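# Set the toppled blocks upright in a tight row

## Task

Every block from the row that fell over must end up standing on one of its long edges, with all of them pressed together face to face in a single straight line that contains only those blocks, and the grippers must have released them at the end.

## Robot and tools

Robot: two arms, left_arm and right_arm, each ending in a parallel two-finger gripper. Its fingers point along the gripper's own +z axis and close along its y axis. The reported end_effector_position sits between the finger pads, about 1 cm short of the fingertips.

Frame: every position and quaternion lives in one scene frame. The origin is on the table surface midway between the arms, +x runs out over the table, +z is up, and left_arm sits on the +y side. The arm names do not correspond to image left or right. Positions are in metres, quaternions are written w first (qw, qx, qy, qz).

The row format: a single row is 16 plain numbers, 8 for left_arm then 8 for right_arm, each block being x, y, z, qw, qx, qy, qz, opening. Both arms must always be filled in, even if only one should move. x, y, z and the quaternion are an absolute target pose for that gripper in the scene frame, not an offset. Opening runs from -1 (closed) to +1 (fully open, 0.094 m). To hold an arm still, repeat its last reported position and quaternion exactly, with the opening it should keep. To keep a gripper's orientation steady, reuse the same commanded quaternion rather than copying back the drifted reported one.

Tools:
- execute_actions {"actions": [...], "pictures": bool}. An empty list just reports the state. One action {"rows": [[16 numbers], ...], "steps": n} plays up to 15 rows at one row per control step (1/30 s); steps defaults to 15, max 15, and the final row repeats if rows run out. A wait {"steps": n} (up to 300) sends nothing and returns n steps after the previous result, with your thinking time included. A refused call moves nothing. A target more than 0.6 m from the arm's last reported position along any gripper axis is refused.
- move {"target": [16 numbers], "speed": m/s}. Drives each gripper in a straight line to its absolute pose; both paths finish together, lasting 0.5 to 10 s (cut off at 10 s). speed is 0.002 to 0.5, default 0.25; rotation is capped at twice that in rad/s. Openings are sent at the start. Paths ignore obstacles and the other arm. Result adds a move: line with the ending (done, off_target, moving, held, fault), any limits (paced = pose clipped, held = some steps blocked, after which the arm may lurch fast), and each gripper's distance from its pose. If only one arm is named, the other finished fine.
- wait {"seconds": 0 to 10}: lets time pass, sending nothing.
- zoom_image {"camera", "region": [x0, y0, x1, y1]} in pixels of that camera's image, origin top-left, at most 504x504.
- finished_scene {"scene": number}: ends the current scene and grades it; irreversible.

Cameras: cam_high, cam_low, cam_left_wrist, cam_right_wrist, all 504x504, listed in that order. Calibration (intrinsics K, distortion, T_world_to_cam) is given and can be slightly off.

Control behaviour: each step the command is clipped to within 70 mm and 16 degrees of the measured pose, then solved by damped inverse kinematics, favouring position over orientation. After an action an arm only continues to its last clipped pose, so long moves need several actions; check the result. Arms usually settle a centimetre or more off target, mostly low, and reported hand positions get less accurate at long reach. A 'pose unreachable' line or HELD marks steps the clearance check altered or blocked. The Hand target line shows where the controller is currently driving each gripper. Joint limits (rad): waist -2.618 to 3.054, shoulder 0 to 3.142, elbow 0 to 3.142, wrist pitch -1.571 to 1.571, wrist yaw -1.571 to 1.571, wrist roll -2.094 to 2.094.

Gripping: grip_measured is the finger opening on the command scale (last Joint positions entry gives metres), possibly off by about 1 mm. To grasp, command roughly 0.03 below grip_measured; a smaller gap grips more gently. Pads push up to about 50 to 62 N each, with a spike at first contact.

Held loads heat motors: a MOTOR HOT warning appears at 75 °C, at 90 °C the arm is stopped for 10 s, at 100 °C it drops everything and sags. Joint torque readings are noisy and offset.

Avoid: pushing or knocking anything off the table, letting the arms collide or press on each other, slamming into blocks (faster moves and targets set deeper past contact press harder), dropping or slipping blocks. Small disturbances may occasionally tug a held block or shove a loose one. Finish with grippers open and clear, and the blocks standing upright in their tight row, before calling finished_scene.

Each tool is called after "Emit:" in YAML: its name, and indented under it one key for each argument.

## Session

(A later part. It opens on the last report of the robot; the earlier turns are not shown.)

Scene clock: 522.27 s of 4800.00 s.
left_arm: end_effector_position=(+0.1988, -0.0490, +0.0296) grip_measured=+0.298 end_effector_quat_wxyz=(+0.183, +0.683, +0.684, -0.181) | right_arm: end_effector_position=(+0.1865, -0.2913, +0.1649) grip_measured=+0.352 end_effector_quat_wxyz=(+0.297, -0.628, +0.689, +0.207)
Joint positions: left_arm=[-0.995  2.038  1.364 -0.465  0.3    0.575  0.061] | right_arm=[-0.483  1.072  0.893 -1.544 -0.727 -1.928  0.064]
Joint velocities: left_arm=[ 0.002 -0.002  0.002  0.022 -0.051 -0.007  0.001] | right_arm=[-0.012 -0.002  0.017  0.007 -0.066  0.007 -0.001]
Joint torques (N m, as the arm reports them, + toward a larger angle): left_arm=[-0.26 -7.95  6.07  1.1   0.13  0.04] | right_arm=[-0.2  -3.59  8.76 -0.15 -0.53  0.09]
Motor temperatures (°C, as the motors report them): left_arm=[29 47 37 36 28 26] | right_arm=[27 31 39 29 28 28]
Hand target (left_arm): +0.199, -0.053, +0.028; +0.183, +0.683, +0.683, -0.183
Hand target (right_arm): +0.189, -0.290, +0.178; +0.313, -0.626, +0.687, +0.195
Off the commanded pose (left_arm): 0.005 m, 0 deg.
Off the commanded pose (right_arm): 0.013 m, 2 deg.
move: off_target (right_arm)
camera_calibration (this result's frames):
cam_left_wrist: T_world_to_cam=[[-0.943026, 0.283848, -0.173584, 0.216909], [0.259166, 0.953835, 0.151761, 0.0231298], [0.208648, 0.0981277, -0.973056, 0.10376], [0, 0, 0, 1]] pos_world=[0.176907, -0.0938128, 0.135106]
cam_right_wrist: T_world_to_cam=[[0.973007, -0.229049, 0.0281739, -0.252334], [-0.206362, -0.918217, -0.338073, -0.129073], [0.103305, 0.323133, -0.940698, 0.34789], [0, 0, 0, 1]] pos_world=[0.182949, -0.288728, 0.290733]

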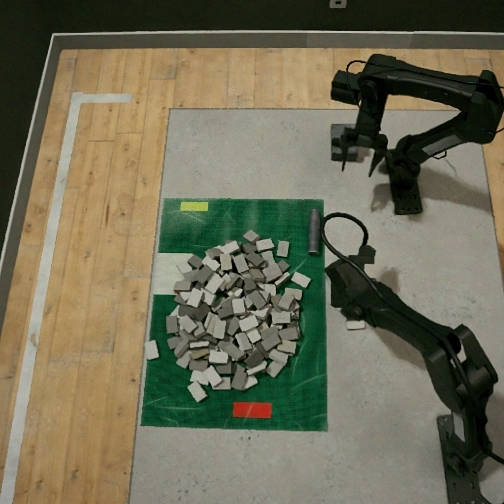

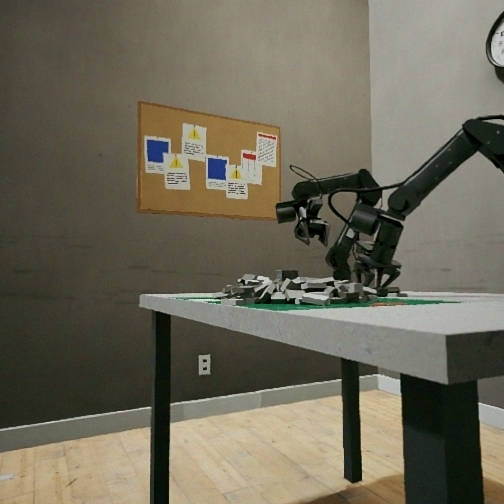

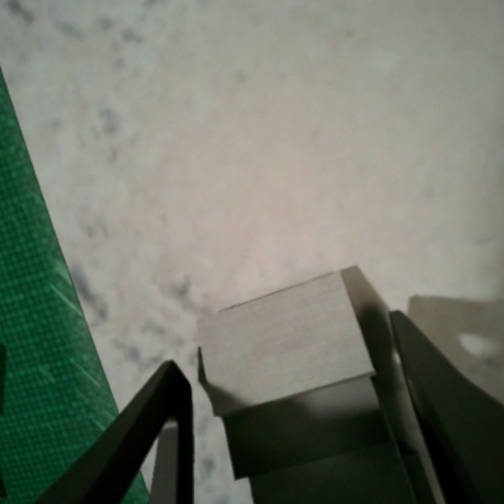

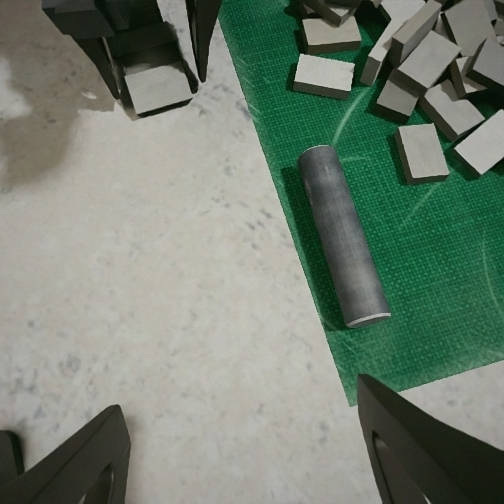

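Emit:
execute_actions:
  actions:
    - {"rows":[[0.199,-0.051,0.0275,0.183,0.683,0.683,-0.183,0.2,0.189,-0.290,0.178,0.313,-0.626,0.687,0.195,0.35],[0.199,-0.051,0.0275,0.183,0.683,0.683,-0.183,0.12,0.189,-0.290,0.178,0.313,-0.626,0.687,0.195,0.35],[0.199,-0.051,0.0275,0.183,0.683,0.683,-0.183,0.05,0.189,-0.290,0.178,0.313,-0.626,0.687,0.195,0.35],[0.199,-0.051,0.0275,0.183,0.683,0.683,-0.183,0.0,0.189,-0.290,0.178,0.313,-0.626,0.687,0.195,0.35],[0.199,-0.051,0.0275,0.183,0.683,0.683,-0.183,-0.04,0.189,-0.290,0.178,0.313,-0.626,0.687,0.195,0.35],[0.199,-0.051,0.0275,0.183,0.683,0.683,-0.183,-0.07,0.189,-0.290,0.178,0.313,-0.626,0.687,0.195,0.35],[0.199,-0.051,0.0275,0.183,0.683,0.683,-0.183,-0.09,0.189,-0.290,0.178,0.313,-0.626,0.687,0.195,0.35],[0.199,-0.051,0.0275,0.183,0.683,0.683,-0.183,-0.10,0.189,-0.290,0.178,0.313,-0.626,0.687,0.195,0.35],[0.199,-0.051,0.0275,0.183,0.683,0.683,-0.183,-0.11,0.189,-0.290,0.178,0.313,-0.626,0.687,0.195,0.35],[0.199,-0.051,0.0275,0.183,0.683,0.683,-0.183,-0.12,0.189,-0.290,0.178,0.313,-0.626,0.687,0.195,0.35],[0.199,-0.051,0.0275,0.183,0.683,0.683,-0.183,-0.13,0.189,-0.290,0.178,0.313,-0.626,0.687,0.195,0.35],[0.199,-0.051,0.0275,0.183,0.683,0.683,-0.183,-0.14,0.189,-0.290,0.178,0.313,-0.626,0.687,0.195,0.35]],"steps":15}
  pictures: false

Emit:
move:
  target: [0.199,-0.062,0.080,0.183,0.683,0.683,-0.183,-0.14,0.189,-0.290,0.178,0.313,-0.626,0.687,0.195,0.35]
  speed: 0.02

Scene clock: 529.80 s of 4800.00 s.
left_arm: end_effector_position=(+0.1988, -0.0490, +0.0296) grip_measured=-0.108 end_effector_quat_wxyz=(+0.183, +0.683, +0.684, -0.181) | right_arm: end_effector_position=(+0.1865, -0.2913, +0.1649) grip_measured=+0.352 end_effector_quat_wxyz=(+0.297, -0.628, +0.689, +0.207)
Joint positions: left_arm=[-0.995  2.038  1.364 -0.465  0.3    0.575  0.042] | right_arm=[-0.483  1.072  0.893 -1.544 -0.727 -1.928  0.064]
Joint velocities: left_arm=[-0.007 -0.012  0.002  0.022  0.022 -0.037 -0.   ] | right_arm=[ 0.002 -0.002  0.007  0.007  0.037 -0.037 -0.001]
Joint torques (N m, as the arm reports them, + toward a larger angle): left_arm=[-0.01 -8.29  5.57  1.12  0.18  0.05] | right_arm=[-0.2  -3.58  8.76 -0.14 -0.53  0.09]
Motor temperatures (°C, as the motors report them): left_arm=[29 46 37 36 28 26] | right_arm=[27 32 39 29 28 28]
Hand target (left_arm): +0.199, -0.051, +0.028; +0.183, +0.683, +0.683, -0.183
Hand target (right_arm): +0.189, -0.290, +0.178; +0.313, -0.626, +0.687, +0.195
Off the commanded pose (left_arm): 0.003 m, 0 deg.
Off the commanded pose (right_arm): 0.013 m, 2 deg.
Steps of this call (steps 1 to 90: nothing new was sent; then 4.03 s passed at rest; steps 91 to 105: all 15 steps of this action). Readings (end_effector_position):
91: left_arm (+0.1988, -0.0490, +0.0296) | right_arm (+0.1865, -0.2913, +0.1649)
92: left_arm (+0.1988, -0.0490, +0.0296) | right_arm (+0.1865, -0.2913, +0.1649)
94: left_arm (+0.1988, -0.0490, +0.0296) | right_arm (+0.1865, -0.2913, +0.1649)
98: left_arm (+0.1988, -0.0490, +0.0296) | right_arm (+0.1865, -0.2913, +0.1649)
105: the state above

Scene clock: 532.87 s of 4800.00 s.
left_arm: end_effector_position=(+0.1956, -0.0497, +0.0527) grip_measured=-0.108 end_effector_quat_wxyz=(+0.156, +0.685, +0.690, -0.175) | right_arm: end_effector_position=(+0.1865, -0.2913, +0.1649) grip_measured=+0.352 end_effector_quat_wxyz=(+0.297, -0.628, +0.689, +0.207)
Joint positions: left_arm=[-1.004  2.038  1.485 -0.642  0.294  0.571  0.042] | right_arm=[-0.483  1.072  0.893 -1.544 -0.727 -1.928  0.064]
Joint velocities: left_arm=[ 0.012  0.002 -0.007 -0.081  0.095  0.051  0.   ] | right_arm=[-0.007 -0.027  0.012  0.022 -0.007  0.007  0.   ]
Joint torques (N m, as the arm reports them, + toward a larger angle): left_arm=[ -0.63 -11.85   8.08   0.9    0.17  -0.02] | right_arm=[-0.18 -3.5   8.77 -0.13 -0.52  0.09]
Motor temperatures (°C, as the motors report them): left_arm=[29 47 38 36 28 26] | right_arm=[27 31 39 29 28 28]
Hand target (left_arm): +0.198, -0.060, +0.080; +0.183, +0.683, +0.683, -0.183
Hand target (right_arm): +0.189, -0.290, +0.178; +0.313, -0.626, +0.687, +0.195
Off the commanded pose (left_arm): 0.030 m, 3 deg.
Off the commanded pose (right_arm): 0.013 m, 2 deg.
move: off_target (left_arm, right_arm)
camera_calibration (this result's frames):
cam_left_wrist: T_world_to_cam=[[-0.946848, 0.293689, -0.131244, 0.217174], [0.26698, 0.945052, 0.188674, 0.0172206], [0.179444, 0.143606, -0.97323, 0.134945], [0, 0, 0, 1]] pos_world=[0.176818, -0.0994349, 0.156587]
cam_right_wrist: T_world_to_cam=[[0.973007, -0.229049, 0.0281739, -0.252334], [-0.206362, -0.918217, -0.338073, -0.129073], [0.103305, 0.323133, -0.940698, 0.34789], [0, 0, 0, 1]] pos_world=[0.182949, -0.288728, 0.290733]

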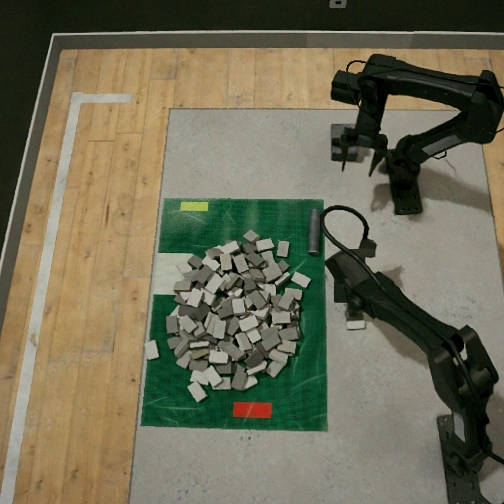

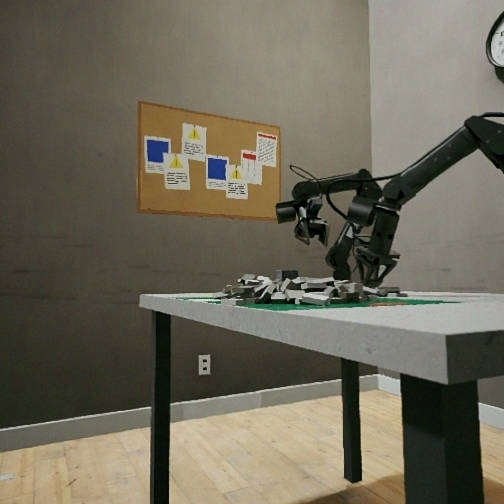

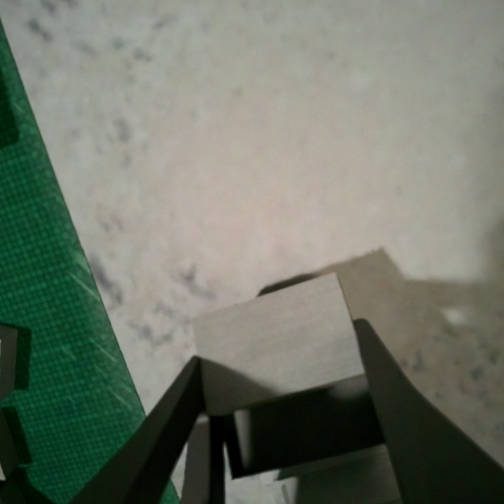

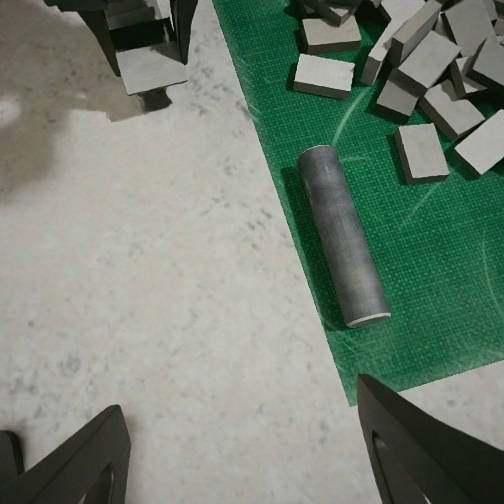

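Emit:
zoom_image:
  camera: "cam_left_wrist"
  region: [150,260,450,504]

Emit:
zoom_image:
  camera: "cam_low"
  region: [340,240,440,320]

Region (150, 260, 450, 504) of cam_left_wrist's 504x504 image, scaled by 1.680, with more detail than that image has; it fills the top 410 rows of this view, and the rest is white.

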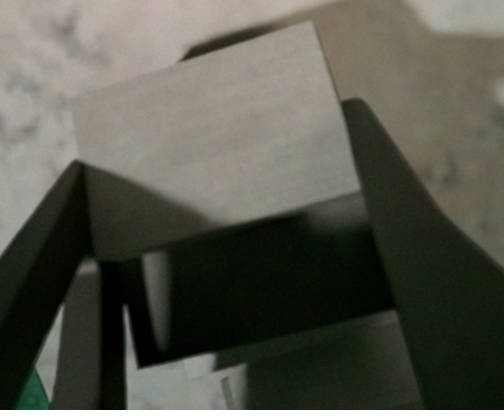

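Region (340, 240, 440, 320) of cam_low's 504x504 image, scaled by 5.040, with more detail than that image has; it fills the top 403 rows of this view, and the rest is white.

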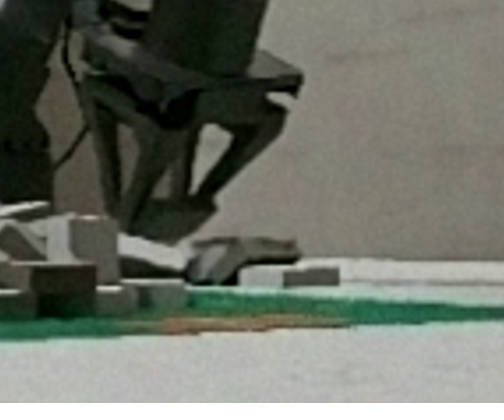

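Emit:
move:
  target: [0.200,-0.085,0.100,0.06,0.7045,0.7045,-0.06,-0.14,0.189,-0.290,0.178,0.313,-0.626,0.687,0.195,0.35]
  speed: 0.03

Emit:
zoom_image:
  camera: "cam_high"
  region: [310,260,410,350]

Scene clock: 543.43 s of 4800.00 s.
left_arm: end_effector_position=(+0.1996, -0.0786, +0.0881) grip_measured=-0.108 end_effector_quat_wxyz=(+0.049, +0.706, +0.704, -0.060) | right_arm: end_effector_position=(+0.1865, -0.2913, +0.1649) grip_measured=+0.352 end_effector_quat_wxyz=(+0.297, -0.628, +0.689, +0.207)
Joint positions: left_arm=[-1.103  2.415  2.334 -1.366  0.092  0.533  0.042] | right_arm=[-0.483  1.072  0.893 -1.544 -0.727 -1.928  0.064]
Joint velocities: left_arm=[ 0.007  0.007 -0.012  0.022 -0.066 -0.022 -0.   ] | right_arm=[-0.002  0.002  0.007 -0.007  0.007 -0.022 -0.   ]
Joint torques (N m, as the arm reports them, + toward a larger angle): left_arm=[ -0.62 -11.71   8.01   0.44  -0.03  -0.05] | right_arm=[-0.24 -3.52  8.77 -0.15 -0.53  0.09]
Motor temperatures (°C, as the motors report them): left_arm=[29 49 39 35 28 26] | right_arm=[27 31 39 29 28 28]
Hand target (left_arm): +0.199, -0.083, +0.100; +0.060, +0.705, +0.704, -0.062
Hand target (right_arm): +0.189, -0.290, +0.178; +0.313, -0.626, +0.687, +0.195
Off the commanded pose (left_arm): 0.013 m, 1 deg.
Off the commanded pose (right_arm): 0.013 m, 2 deg.
After step 90, 2.07 s passed at rest.
move: off_target (left_arm, right_arm)
camera_calibration (this result's frames):
cam_left_wrist: T_world_to_cam=[[-0.941876, 0.333159, -0.0432869, 0.228385], [0.273163, 0.834446, 0.478625, 0.00128372], [0.195579, 0.438981, -0.876952, 0.184374], [0, 0, 0, 1]] pos_world=[0.1787, -0.158096, 0.170959]
cam_right_wrist: T_world_to_cam=[[0.973007, -0.229049, 0.0281739, -0.252334], [-0.206362, -0.918217, -0.338073, -0.129073], [0.103305, 0.323133, -0.940698, 0.34789], [0, 0, 0, 1]] pos_world=[0.182949, -0.288728, 0.290733]

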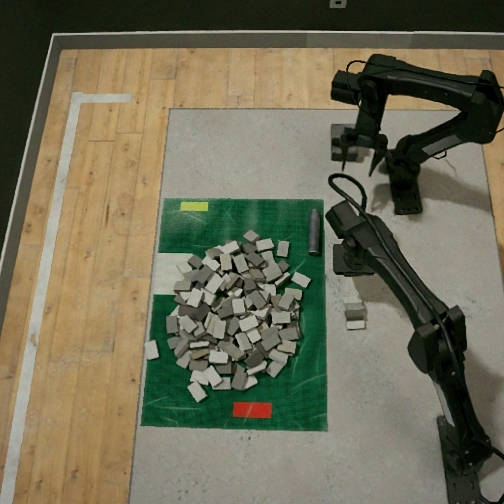

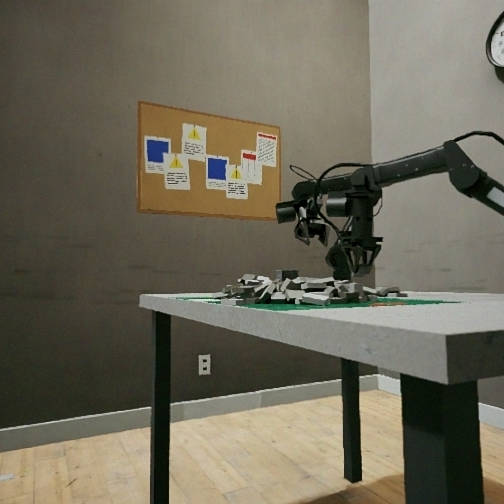

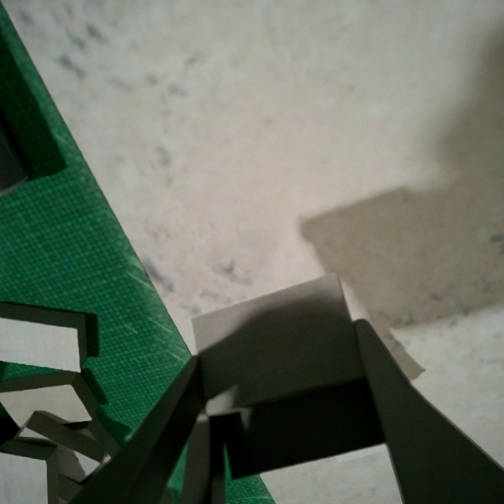

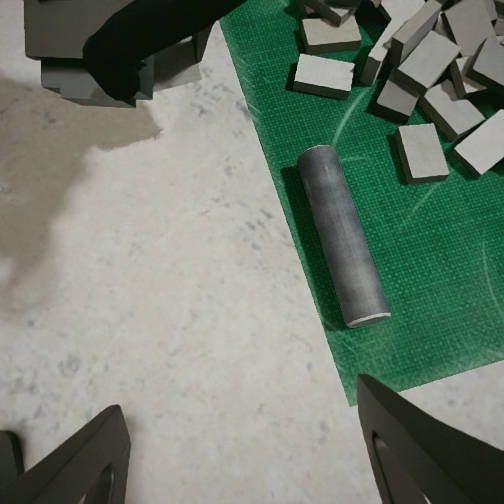

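Region (310, 260, 410, 350) of cam_high's 504x504 image, scaled by 5.040, with more detail than that image has; it fills the top 454 rows of this view, and the rest is white.

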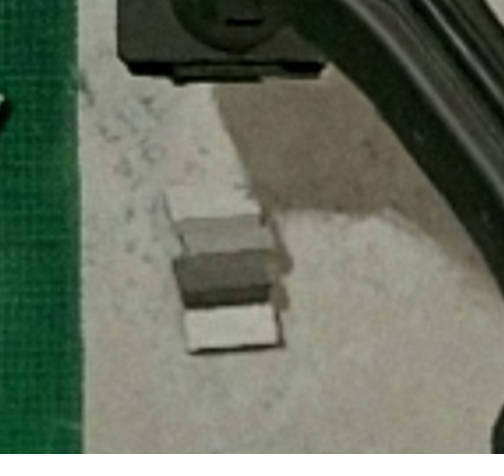

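Emit:
move:
  target: [0.200,-0.052,0.056,0.183,0.683,0.683,-0.183,-0.14,0.189,-0.290,0.178,0.313,-0.626,0.687,0.195,0.35]
  speed: 0.025

Scene clock: 571.67 s of 4800.00 s.
left_arm: end_effector_position=(+0.1968, -0.0464, +0.0386) grip_measured=-0.108 end_effector_quat_wxyz=(+0.154, +0.683, +0.694, -0.166) | right_arm: end_effector_position=(+0.1864, -0.2914, +0.1649) grip_measured=+0.352 end_effector_quat_wxyz=(+0.297, -0.628, +0.689, +0.207)
Joint positions: left_arm=[-1.005  2.052  1.453 -0.602  0.275  0.566  0.042] | right_arm=[-0.483  1.072  0.893 -1.544 -0.727 -1.928  0.064]
Joint velocities: left_arm=[-0.022 -0.012 -0.017 -0.007  0.037 -0.051 -0.001] | right_arm=[-0.012  0.002 -0.012  0.051 -0.037 -0.022 -0.002]
Joint torques (N m, as the arm reports them, + toward a larger angle): left_arm=[  0.77 -11.92   5.03   1.25   0.33   0.15] | right_arm=[-0.16 -3.56  8.77 -0.14 -0.5   0.1 ]
Motor temperatures (°C, as the motors report them): left_arm=[29 54 38 34 28 26] | right_arm=[27 31 39 29 28 28]
Hand target (left_arm): +0.201, -0.053, +0.056; +0.183, +0.683, +0.683, -0.181
Hand target (right_arm): +0.189, -0.290, +0.178; +0.313, -0.626, +0.687, +0.195
Off the commanded pose (left_arm): 0.019 m, 4 deg.
Off the commanded pose (right_arm): 0.013 m, 2 deg.
After step 90, 17.57 s passed at rest.
move: off_target (left_arm, right_arm)
camera_calibration (this result's frames):
cam_left_wrist: T_world_to_cam=[[-0.948862, 0.285766, -0.134163, 0.215634], [0.255363, 0.944639, 0.206028, 0.0180574], [0.185612, 0.161232, -0.969305, 0.119997], [0, 0, 0, 1]] pos_world=[0.177723, -0.0980257, 0.141524]
cam_right_wrist: T_world_to_cam=[[0.973025, -0.228982, 0.0281137, -0.252292], [-0.206357, -0.918346, -0.337723, -0.12923], [0.103151, 0.322811, -0.940826, 0.347821], [0, 0, 0, 1]] pos_world=[0.182941, -0.288729, 0.290688]

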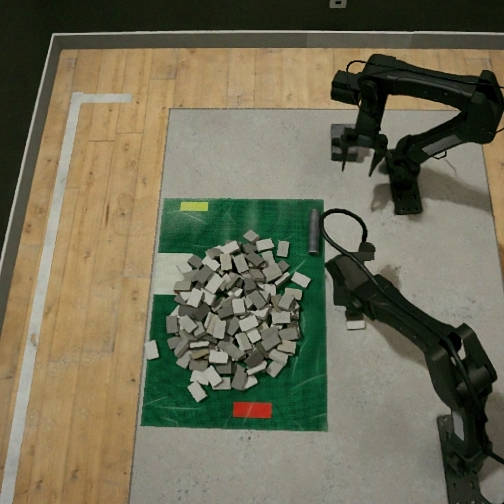

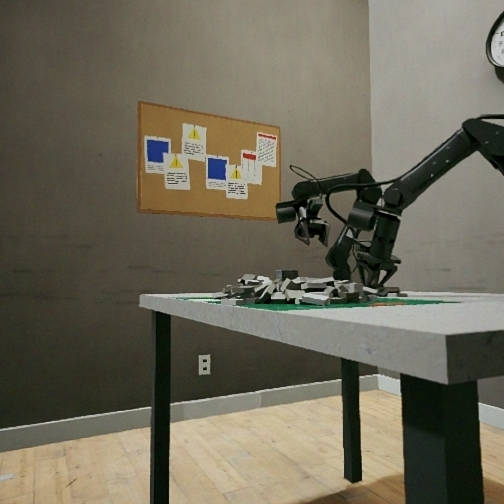

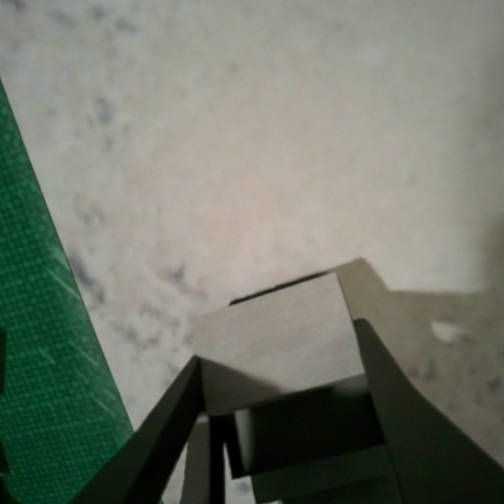

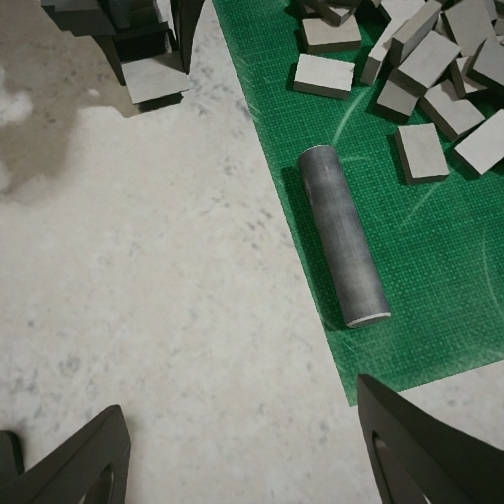

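Emit:
move:
  target: [0.200,-0.049,0.0285,0.183,0.683,0.683,-0.183,-0.14,0.189,-0.290,0.178,0.313,-0.626,0.687,0.195,0.35]
  speed: 0.004

Scene clock: 582.80 s of 4800.00 s.
left_arm: end_effector_position=(+0.1999, -0.0514, +0.0293) grip_measured=-0.108 end_effector_quat_wxyz=(+0.179, +0.682, +0.686, -0.179) | right_arm: end_effector_position=(+0.1865, -0.2913, +0.1649) grip_measured=+0.352 end_effector_quat_wxyz=(+0.297, -0.628, +0.689, +0.207)
Joint positions: left_arm=[-0.998  2.052  1.387 -0.481  0.295  0.571  0.042] | right_arm=[-0.483  1.072  0.893 -1.544 -0.727 -1.928  0.064]
Joint velocities: left_arm=[ 0.002  0.002 -0.017  0.007 -0.007 -0.125  0.   ] | right_arm=[-0.007  0.002  0.007  0.007  0.007 -0.051 -0.001]
Joint torques (N m, as the arm reports them, + toward a larger angle): left_arm=[ 0.7  -9.7   3.96  1.18  0.2   0.13] | right_arm=[-0.17 -3.53  8.83 -0.14 -0.5   0.08]
Motor temperatures (°C, as the motors report them): left_arm=[29 53 37 35 28 26] | right_arm=[27 31 39 29 28 28]
Hand target (left_arm): +0.200, -0.049, +0.029; +0.183, +0.683, +0.683, -0.183
Hand target (right_arm): +0.189, -0.290, +0.178; +0.313, -0.626, +0.687, +0.195
Off the commanded pose (left_arm): 0.003 m, 1 deg.
Off the commanded pose (right_arm): 0.013 m, 2 deg.
move: off_target (right_arm)
camera_calibration (this result's frames):
cam_left_wrist: T_world_to_cam=[[-0.943967, 0.283372, -0.169197, 0.218586], [0.257606, 0.953077, 0.159007, 0.0252744], [0.206316, 0.106511, -0.972671, 0.104325], [0, 0, 0, 1]] pos_world=[0.178303, -0.0971412, 0.134439]
cam_right_wrist: T_world_to_cam=[[0.973007, -0.229049, 0.0281739, -0.252334], [-0.206362, -0.918217, -0.338073, -0.129073], [0.103305, 0.323133, -0.940698, 0.34789], [0, 0, 0, 1]] pos_world=[0.182949, -0.288728, 0.290733]

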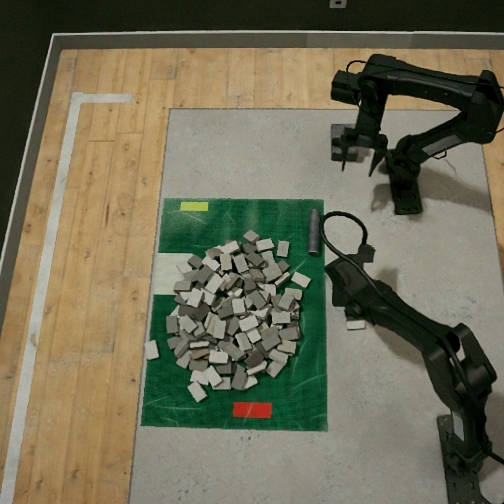

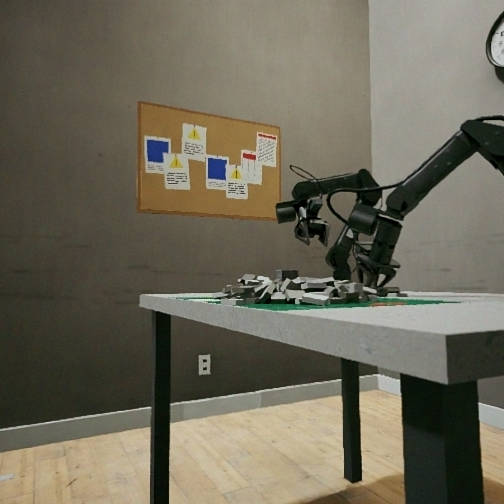

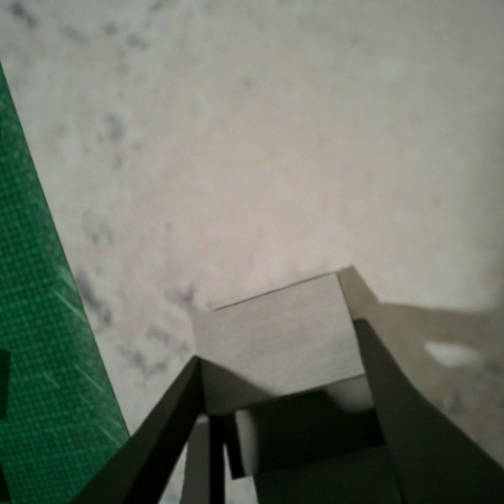

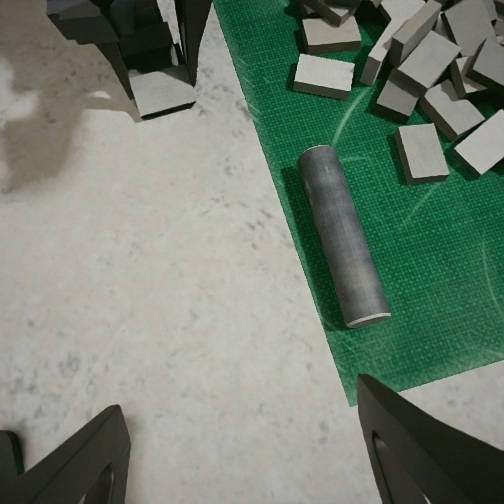

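Emit:
execute_actions:
  actions:
    - {"rows":[[0.200,-0.051,0.030,0.183,0.683,0.683,-0.183,-0.125,0.189,-0.290,0.178,0.313,-0.626,0.687,0.195,0.35],[0.200,-0.051,0.030,0.183,0.683,0.683,-0.183,-0.115,0.189,-0.290,0.178,0.313,-0.626,0.687,0.195,0.35],[0.200,-0.051,0.030,0.183,0.683,0.683,-0.183,-0.105,0.189,-0.290,0.178,0.313,-0.626,0.687,0.195,0.35],[0.200,-0.051,0.030,0.183,0.683,0.683,-0.183,-0.095,0.189,-0.290,0.178,0.313,-0.626,0.687,0.195,0.35],[0.200,-0.051,0.030,0.183,0.683,0.683,-0.183,-0.085,0.189,-0.290,0.178,0.313,-0.626,0.687,0.195,0.35],[0.200,-0.051,0.030,0.183,0.683,0.683,-0.183,-0.07,0.189,-0.290,0.178,0.313,-0.626,0.687,0.195,0.35],[0.200,-0.051,0.030,0.183,0.683,0.683,-0.183,-0.05,0.189,-0.290,0.178,0.313,-0.626,0.687,0.195,0.35],[0.200,-0.051,0.030,0.183,0.683,0.683,-0.183,-0.02,0.189,-0.290,0.178,0.313,-0.626,0.687,0.195,0.35],[0.200,-0.051,0.030,0.183,0.683,0.683,-0.183,0.02,0.189,-0.290,0.178,0.313,-0.626,0.687,0.195,0.35],[0.200,-0.051,0.030,0.183,0.683,0.683,-0.183,0.08,0.189,-0.290,0.178,0.313,-0.626,0.687,0.195,0.35],[0.200,-0.051,0.030,0.183,0.683,0.683,-0.183,0.15,0.189,-0.290,0.178,0.313,-0.626,0.687,0.195,0.35],[0.200,-0.051,0.030,0.183,0.683,0.683,-0.183,0.22,0.189,-0.290,0.178,0.313,-0.626,0.687,0.195,0.35],[0.200,-0.051,0.030,0.183,0.683,0.683,-0.183,0.30,0.189,-0.290,0.178,0.313,-0.626,0.687,0.195,0.35]],"steps":15}
  pictures: false

Emit:
move:
  target: [0.200,-0.050,0.110,0.183,0.683,0.683,-0.183,0.3,0.189,-0.290,0.178,0.313,-0.626,0.687,0.195,0.35]
  speed: 0.05

Scene clock: 589.33 s of 4800.00 s.
left_arm: end_effector_position=(+0.1999, -0.0515, +0.0292) grip_measured=+0.295 end_effector_quat_wxyz=(+0.180, +0.682, +0.686, -0.179) | right_arm: end_effector_position=(+0.1865, -0.2913, +0.1649) grip_measured=+0.352 end_effector_quat_wxyz=(+0.297, -0.628, +0.689, +0.207)
Joint positions: left_arm=[-0.998  2.052  1.386 -0.481  0.295  0.571  0.061] | right_arm=[-0.483  1.072  0.893 -1.544 -0.727 -1.928  0.064]
Joint velocities: left_arm=[ 0.002 -0.002 -0.002  0.037 -0.007  0.022  0.003] | right_arm=[-0.002  0.002 -0.017 -0.022 -0.007 -0.037  0.   ]
Joint torques (N m, as the arm reports them, + toward a larger angle): left_arm=[ 0.43 -9.66  4.71  1.14  0.21  0.11] | right_arm=[-0.17 -3.55  8.79 -0.15 -0.51  0.1 ]
Motor temperatures (°C, as the motors report them): left_arm=[29 52 37 35 28 26] | right_arm=[27 31 39 29 28 28]
Hand target (left_arm): +0.200, -0.051, +0.030; +0.183, +0.683, +0.683, -0.183
Hand target (right_arm): +0.189, -0.290, +0.178; +0.313, -0.626, +0.687, +0.195
Off the commanded pose (left_arm): 0.001 m, 1 deg.
Off the commanded pose (right_arm): 0.013 m, 2 deg.
Steps of this call (steps 1 to 90: nothing new was sent; then 3.03 s passed at rest; steps 91 to 105: all 15 steps of this action). Readings (end_effector_position):
91: left_arm (+0.1998, -0.0514, +0.0292) | right_arm (+0.1865, -0.2913, +0.1649)
92: left_arm (+0.1998, -0.0514, +0.0292) | right_arm (+0.1865, -0.2913, +0.1649)
94: left_arm (+0.1998, -0.0514, +0.0292) | right_arm (+0.1865, -0.2913, +0.1649)
98: left_arm (+0.1998, -0.0514, +0.0292) | right_arm (+0.1865, -0.2913, +0.1649)
105: the state above

Scene clock: 591.70 s of 4800.00 s.
left_arm: end_effector_position=(+0.1959, -0.0461, +0.0912) grip_measured=+0.298 end_effector_quat_wxyz=(+0.168, +0.683, +0.689, -0.177) | right_arm: end_effector_position=(+0.1865, -0.2913, +0.1649) grip_measured=+0.352 end_effector_quat_wxyz=(+0.297, -0.628, +0.689, +0.207)
Joint positions: left_arm=[-0.998  1.971  1.536 -0.734  0.295  0.571  0.061] | right_arm=[-0.483  1.072  0.893 -1.544 -0.727 -1.928  0.064]
Joint velocities: left_arm=[ 0.007  0.007  0.002 -0.051 -0.022  0.007 -0.001] | right_arm=[ 0.012 -0.007  0.017 -0.022 -0.037  0.007  0.001]
Joint torques (N m, as the arm reports them, + toward a larger angle): left_arm=[  0.62 -10.72   7.77   0.86   0.2    0.12] | right_arm=[-0.2  -3.45  8.71 -0.13 -0.53  0.1 ]
Motor temperatures (°C, as the motors report them): left_arm=[29 52 37 35 28 26] | right_arm=[27 31 39 29 28 28]
Hand target (left_arm): +0.199, -0.048, +0.110; +0.183, +0.683, +0.683, -0.183
Hand target (right_arm): +0.189, -0.290, +0.178; +0.313, -0.626, +0.687, +0.195
Off the commanded pose (left_arm): 0.020 m, 2 deg.
Off the commanded pose (right_arm): 0.013 m, 2 deg.
move: off_target (left_arm, right_arm)
camera_calibration (this result's frames):
cam_left_wrist: T_world_to_cam=[[-0.946155, 0.286311, -0.151048, 0.222721], [0.259875, 0.95003, 0.17294, 0.00952707], [0.193015, 0.124374, -0.973281, 0.168264], [0, 0, 0, 1]] pos_world=[0.175775, -0.0937461, 0.195762]
cam_right_wrist: T_world_to_cam=[[0.973007, -0.229049, 0.0281739, -0.252334], [-0.206362, -0.918217, -0.338073, -0.129073], [0.103305, 0.323133, -0.940698, 0.34789], [0, 0, 0, 1]] pos_world=[0.182949, -0.288728, 0.290733]

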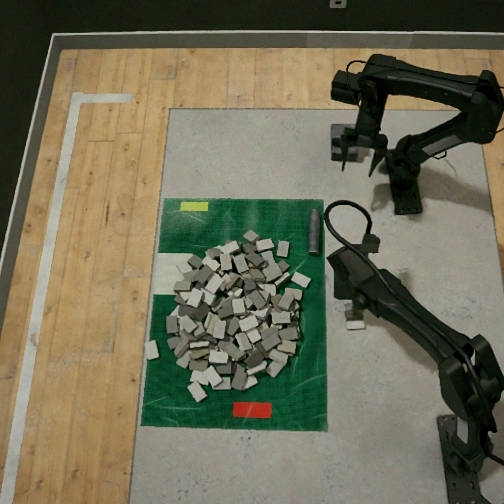

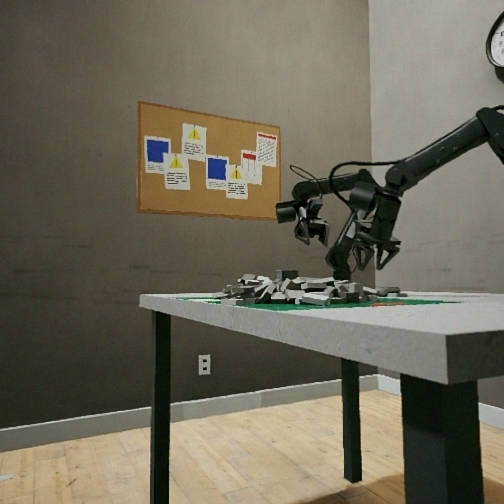

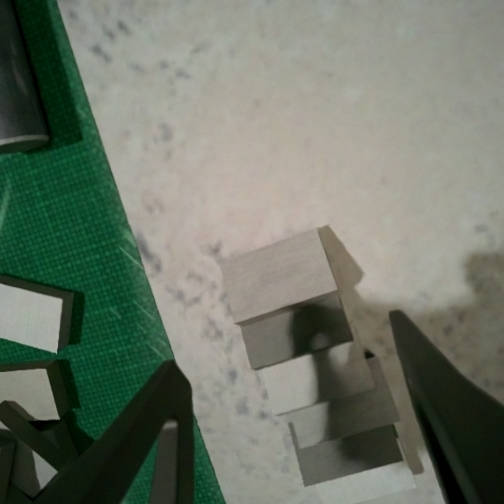

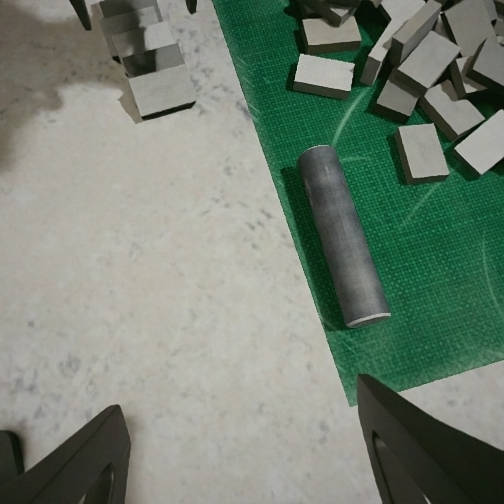

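Emit:
zoom_image:
  camera: "cam_left_wrist"
  region: [200,210,450,504]

Region (200, 210, 450, 504) of cam_left_wrist's 504x504 image, scaled by 1.714, with more detail than that image has; it fills the left 429 columns of this view, and the rest is white.

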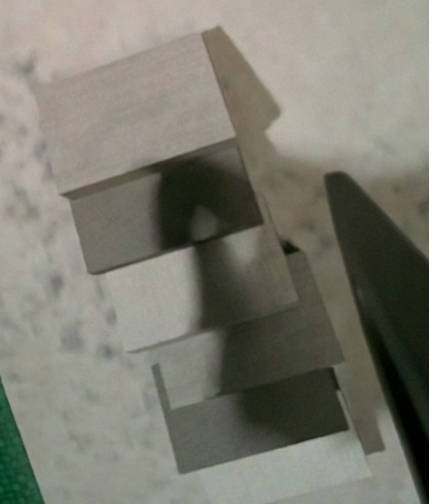

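Emit:
move:
  target: [0.200,0.220,0.170,0.183,0.683,0.683,-0.183,0.3,0.189,-0.050,0.110,-0.0616,0.7044,-0.7044,-0.0616,0.3]
  speed: 0.1

Scene clock: 615.07 s of 4800.00 s.
left_arm: end_effector_position=(+0.1993, +0.2236, +0.1553) grip_measured=+0.298 end_effector_quat_wxyz=(+0.167, +0.683, +0.690, -0.175) | right_arm: end_effector_position=(+0.1911, -0.0518, +0.1020) grip_measured=+0.302 end_effector_quat_wxyz=(+0.064, -0.704, +0.704, +0.061)
Joint positions: left_arm=[-0.274  1.447  1.215 -1.239  0.479  1.33   0.061] | right_arm=[ 0.963  1.703  1.329 -1.04  -0.083 -0.51   0.061]
Joint velocities: left_arm=[ 0.002  0.007 -0.022 -0.051  0.007  0.081 -0.   ] | right_arm=[-0.002 -0.007  0.022 -0.022  0.037 -0.037 -0.   ]
Joint torques (N m, as the arm reports them, + toward a larger angle): left_arm=[ 0.67 -5.9   6.83  0.38  0.4   0.13] | right_arm=[ 0.73 -6.92  9.59  0.41  0.01  0.11]
Motor temperatures (°C, as the motors report them): left_arm=[29 51 39 34 28 26] | right_arm=[27 32 40 29 28 28]
Hand target (left_arm): +0.198, +0.222, +0.167; +0.181, +0.685, +0.683, -0.177
Hand target (right_arm): +0.192, -0.045, +0.111; -0.073, +0.703, -0.705, -0.063
Off the commanded pose (left_arm): 0.015 m, 2 deg.
Off the commanded pose (right_arm): 0.008 m, 0 deg.
After step 90, 16.97 s passed at rest.
move: off_target (left_arm)
camera_calibration (this result's frames):
cam_left_wrist: T_world_to_cam=[[-0.946548, 0.285229, -0.150633, 0.158657], [0.257806, 0.94963, 0.178155, -0.258975], [0.193861, 0.129798, -0.972404, 0.195031], [0, 0, 0, 1]] pos_world=[0.179133, 0.175362, 0.259686]
cam_right_wrist: T_world_to_cam=[[0.992683, -0.120302, 0.0103743, -0.196519], [-0.119677, -0.968805, 0.217012, -0.00523677], [-0.0160564, -0.216666, -0.976114, 0.209281], [0, 0, 0, 1]] pos_world=[0.197814, 0.0166288, 0.207457]

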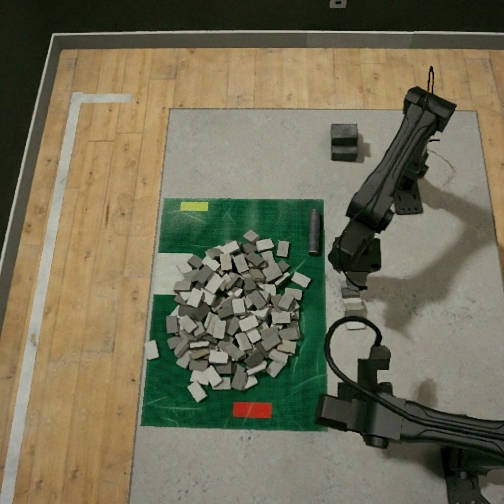

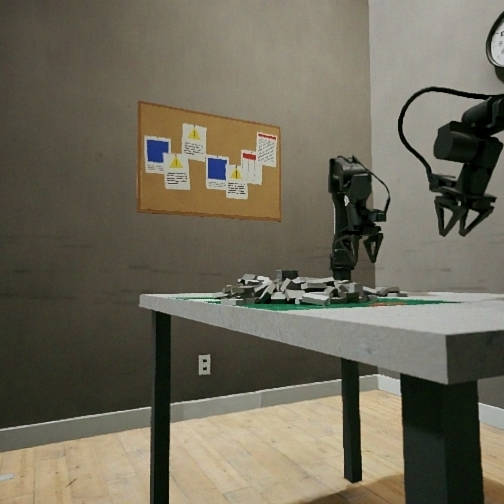

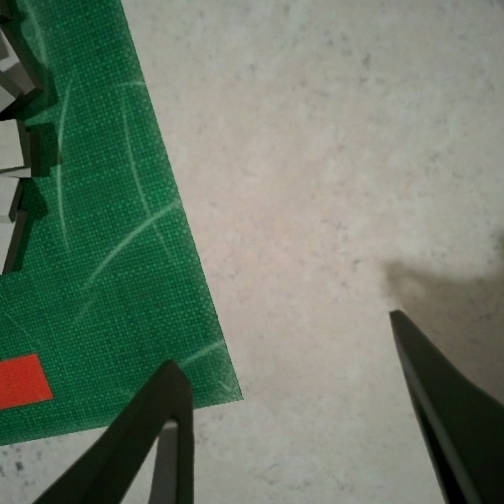

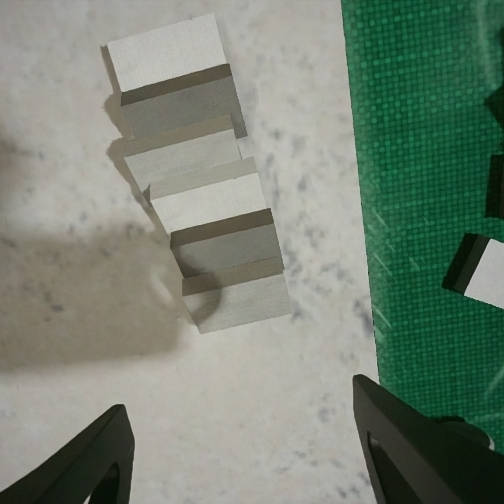

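Emit:
execute_actions:
  actions: []

Scene clock: 630.17 s of 4800.00 s.
left_arm: end_effector_position=(+0.1988, +0.2236, +0.1553) grip_measured=+0.298 end_effector_quat_wxyz=(+0.167, +0.684, +0.689, -0.175) | right_arm: end_effector_position=(+0.1909, -0.0522, +0.1019) grip_measured=+0.302 end_effector_quat_wxyz=(+0.064, -0.704, +0.705, +0.061)
Joint positions: left_arm=[-0.274  1.447  1.215 -1.241  0.479  1.333  0.061] | right_arm=[ 0.963  1.703  1.329 -1.042 -0.083 -0.509  0.061]
Joint velocities: left_arm=[-0.002 -0.007  0.017  0.007 -0.066  0.007 -0.   ] | right_arm=[-0.002  0.007  0.002 -0.066  0.022  0.007  0.   ]
Joint torques (N m, as the arm reports them, + toward a larger angle): left_arm=[ 0.65 -5.87  6.9   0.36  0.41  0.14] | right_arm=[ 0.66 -6.94  9.64  0.43 -0.02  0.09]
Motor temperatures (°C, as the motors report them): left_arm=[29 47 39 33 28 26] | right_arm=[27 33 40 29 28 28]
Hand target (left_arm): +0.198, +0.222, +0.167; +0.181, +0.685, +0.683, -0.177
Hand target (right_arm): +0.192, -0.045, +0.111; -0.073, +0.703, -0.705, -0.063
Off the commanded pose (left_arm): 0.015 m, 2 deg.
Off the commanded pose (right_arm): 0.009 m, 0 deg.
Steps of this call (steps 1 to 90: nothing new was sent; then 12.10 s passed at rest). Readings (end_effector_position):
1: left_arm (+0.1992, +0.2236, +0.1553) | right_arm (+0.1910, -0.0519, +0.1020)
2: left_arm (+0.1991, +0.2236, +0.1553) | right_arm (+0.1910, -0.0520, +0.1019)
4: left_arm (+0.1990, +0.2236, +0.1554) | right_arm (+0.1910, -0.0521, +0.1019)
8: left_arm (+0.1988, +0.2236, +0.1553) | right_arm (+0.1910, -0.0522, +0.1019)
90: the state above
camera_calibration (this result's frames):
cam_left_wrist: T_world_to_cam=[[-0.945843, 0.287814, -0.15015, 0.157437], [0.260492, 0.948923, 0.178016, -0.259243], [0.193716, 0.129262, -0.972505, 0.195266], [0, 0, 0, 1]] pos_world=[0.178615, 0.175448, 0.259685]
cam_right_wrist: T_world_to_cam=[[0.992593, -0.121088, 0.00985358, -0.196371], [-0.120298, -0.968307, 0.218885, -0.00571168], [-0.0169631, -0.218449, -0.975701, 0.209144], [0, 0, 0, 1]] pos_world=[0.197777, 0.0163784, 0.207247]

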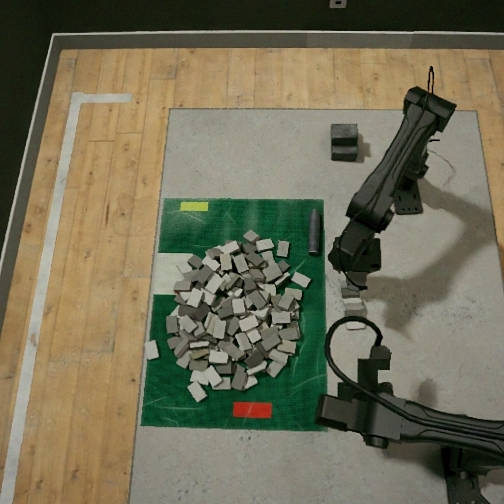

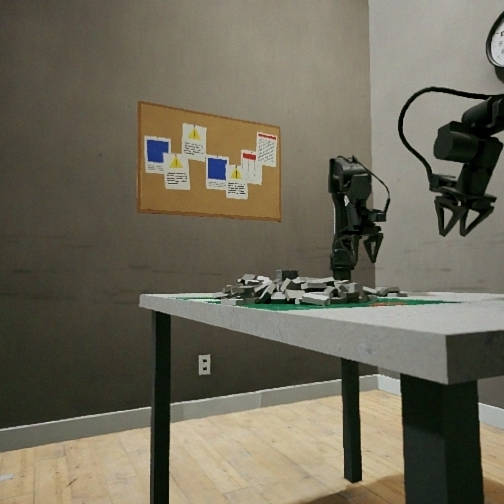

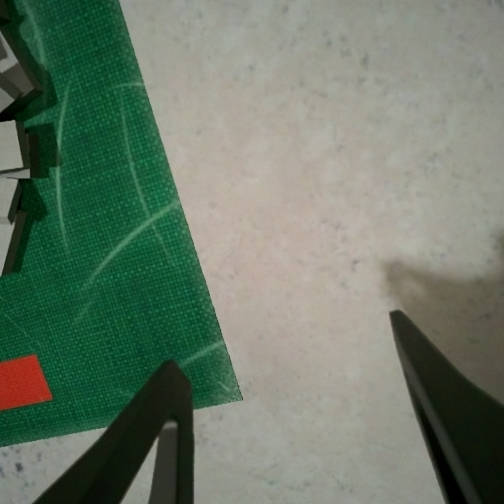

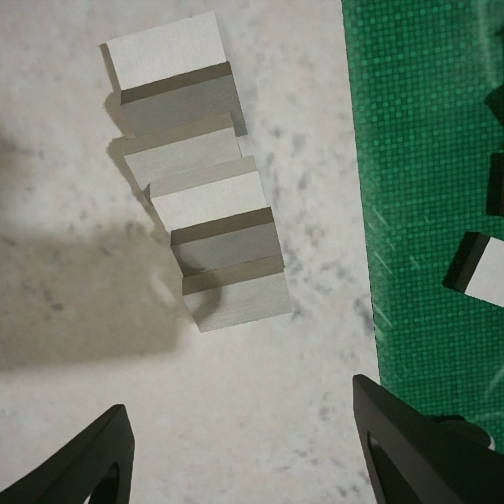

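Emit:
zoom_image:
  camera: "cam_right_wrist"
  region: [90, 180, 330, 420]

Region (90, 180, 330, 420) of cam_right_wrist's 504x504 image, scaled by 2.100, with more detail than that image has.

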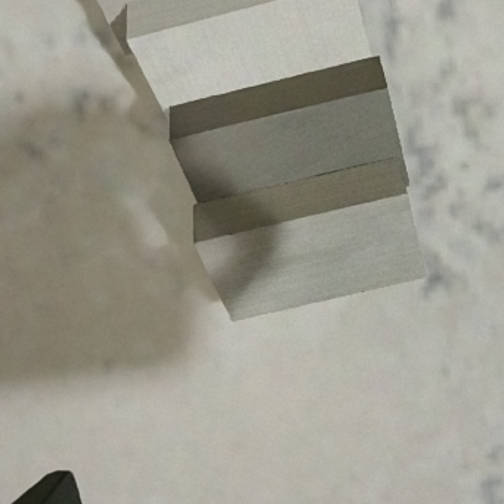

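Emit:
move:
  target: [0.200,0.220,0.170,0.183,0.683,0.683,-0.183,0.3, 0.189,-0.046,0.050,-0.0583,0.7403,-0.6666,-0.0647,0.3]
  speed: 0.04

Scene clock: 682.93 s of 4800.00 s.
left_arm: end_effector_position=(+0.1971, +0.2221, +0.1562) grip_measured=+0.298 end_effector_quat_wxyz=(+0.167, +0.682, +0.688, -0.181) | right_arm: end_effector_position=(+0.1917, -0.0484, +0.0534) grip_measured=+0.302 end_effector_quat_wxyz=(-0.057, +0.735, -0.673, -0.059)
Joint positions: left_arm=[-0.274  1.447  1.215 -1.247  0.491  1.333  0.061] | right_arm=[ 0.963  1.772  1.216 -0.875 -0.09  -0.598  0.061]
Joint velocities: left_arm=[-0.002 -0.002 -0.012  0.037  0.007 -0.007 -0.   ] | right_arm=[ 0.002  0.007 -0.007  0.051  0.022 -0.007  0.001]
Joint torques (N m, as the arm reports them, + toward a larger angle): left_arm=[ 0.7  -5.02  7.87  0.36  0.46  0.13] | right_arm=[ 0.35 -7.19  5.52  0.72 -0.15 -0.11]
Motor temperatures (°C, as the motors report them): left_arm=[29 44 39 32 28 26] | right_arm=[27 34 41 29 27 28]
Hand target (left_arm): +0.199, +0.220, +0.170; +0.183, +0.683, +0.683, -0.183
Hand target (right_arm): +0.189, -0.046, +0.050; -0.058, +0.740, -0.667, -0.064
Off the commanded pose (left_arm): 0.014 m, 2 deg.
Off the commanded pose (right_arm): 0.005 m, 1 deg.
After step 90, 48.03 s passed at rest.
move: off_target (left_arm)
camera_calibration (this result's frames):
cam_left_wrist: T_world_to_cam=[[-0.946704, 0.287347, -0.145544, 0.155912], [0.262937, 0.95041, 0.166089, -0.256429], [0.186051, 0.118968, -0.975311, 0.20087], [0, 0, 0, 1]] pos_world=[0.177655, 0.175014, 0.261193]
cam_right_wrist: T_world_to_cam=[[0.999386, -0.0330418, 0.0116722, -0.19335], [-0.0348381, -0.972766, 0.229157, -0.00841418], [0.00378255, -0.229423, -0.97332, 0.15805], [0, 0, 0, 1]] pos_world=[0.19234, 0.0216866, 0.158018]

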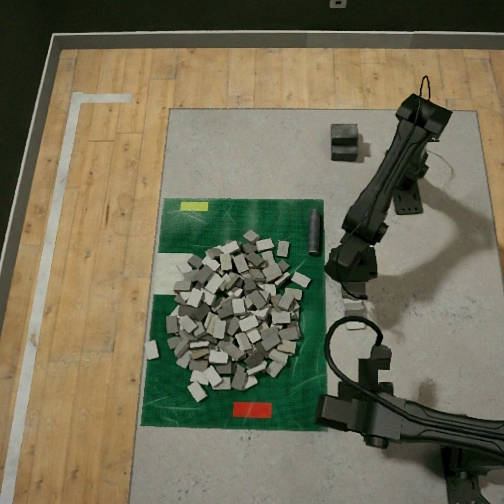

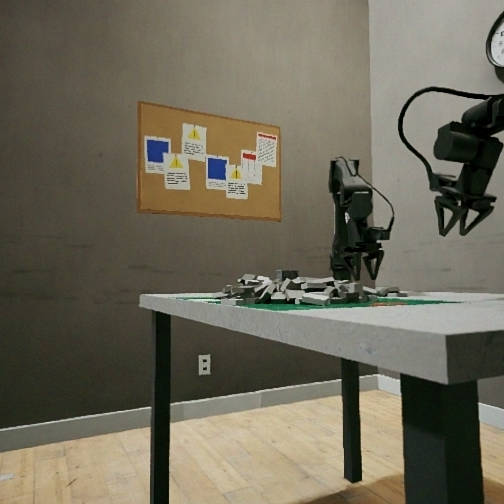

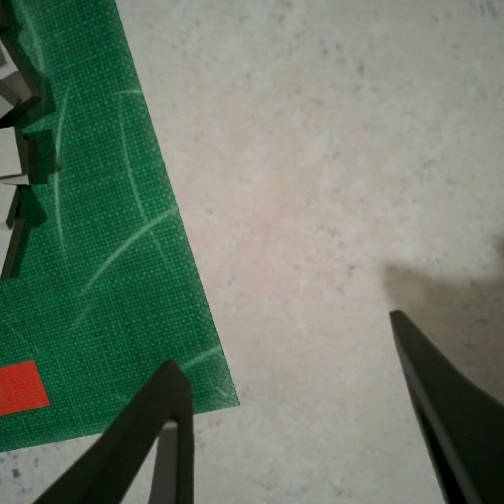

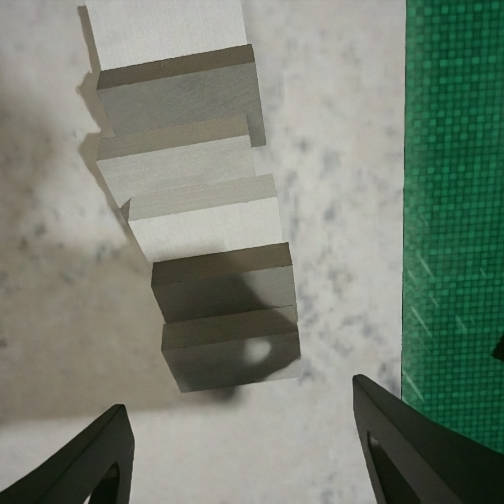

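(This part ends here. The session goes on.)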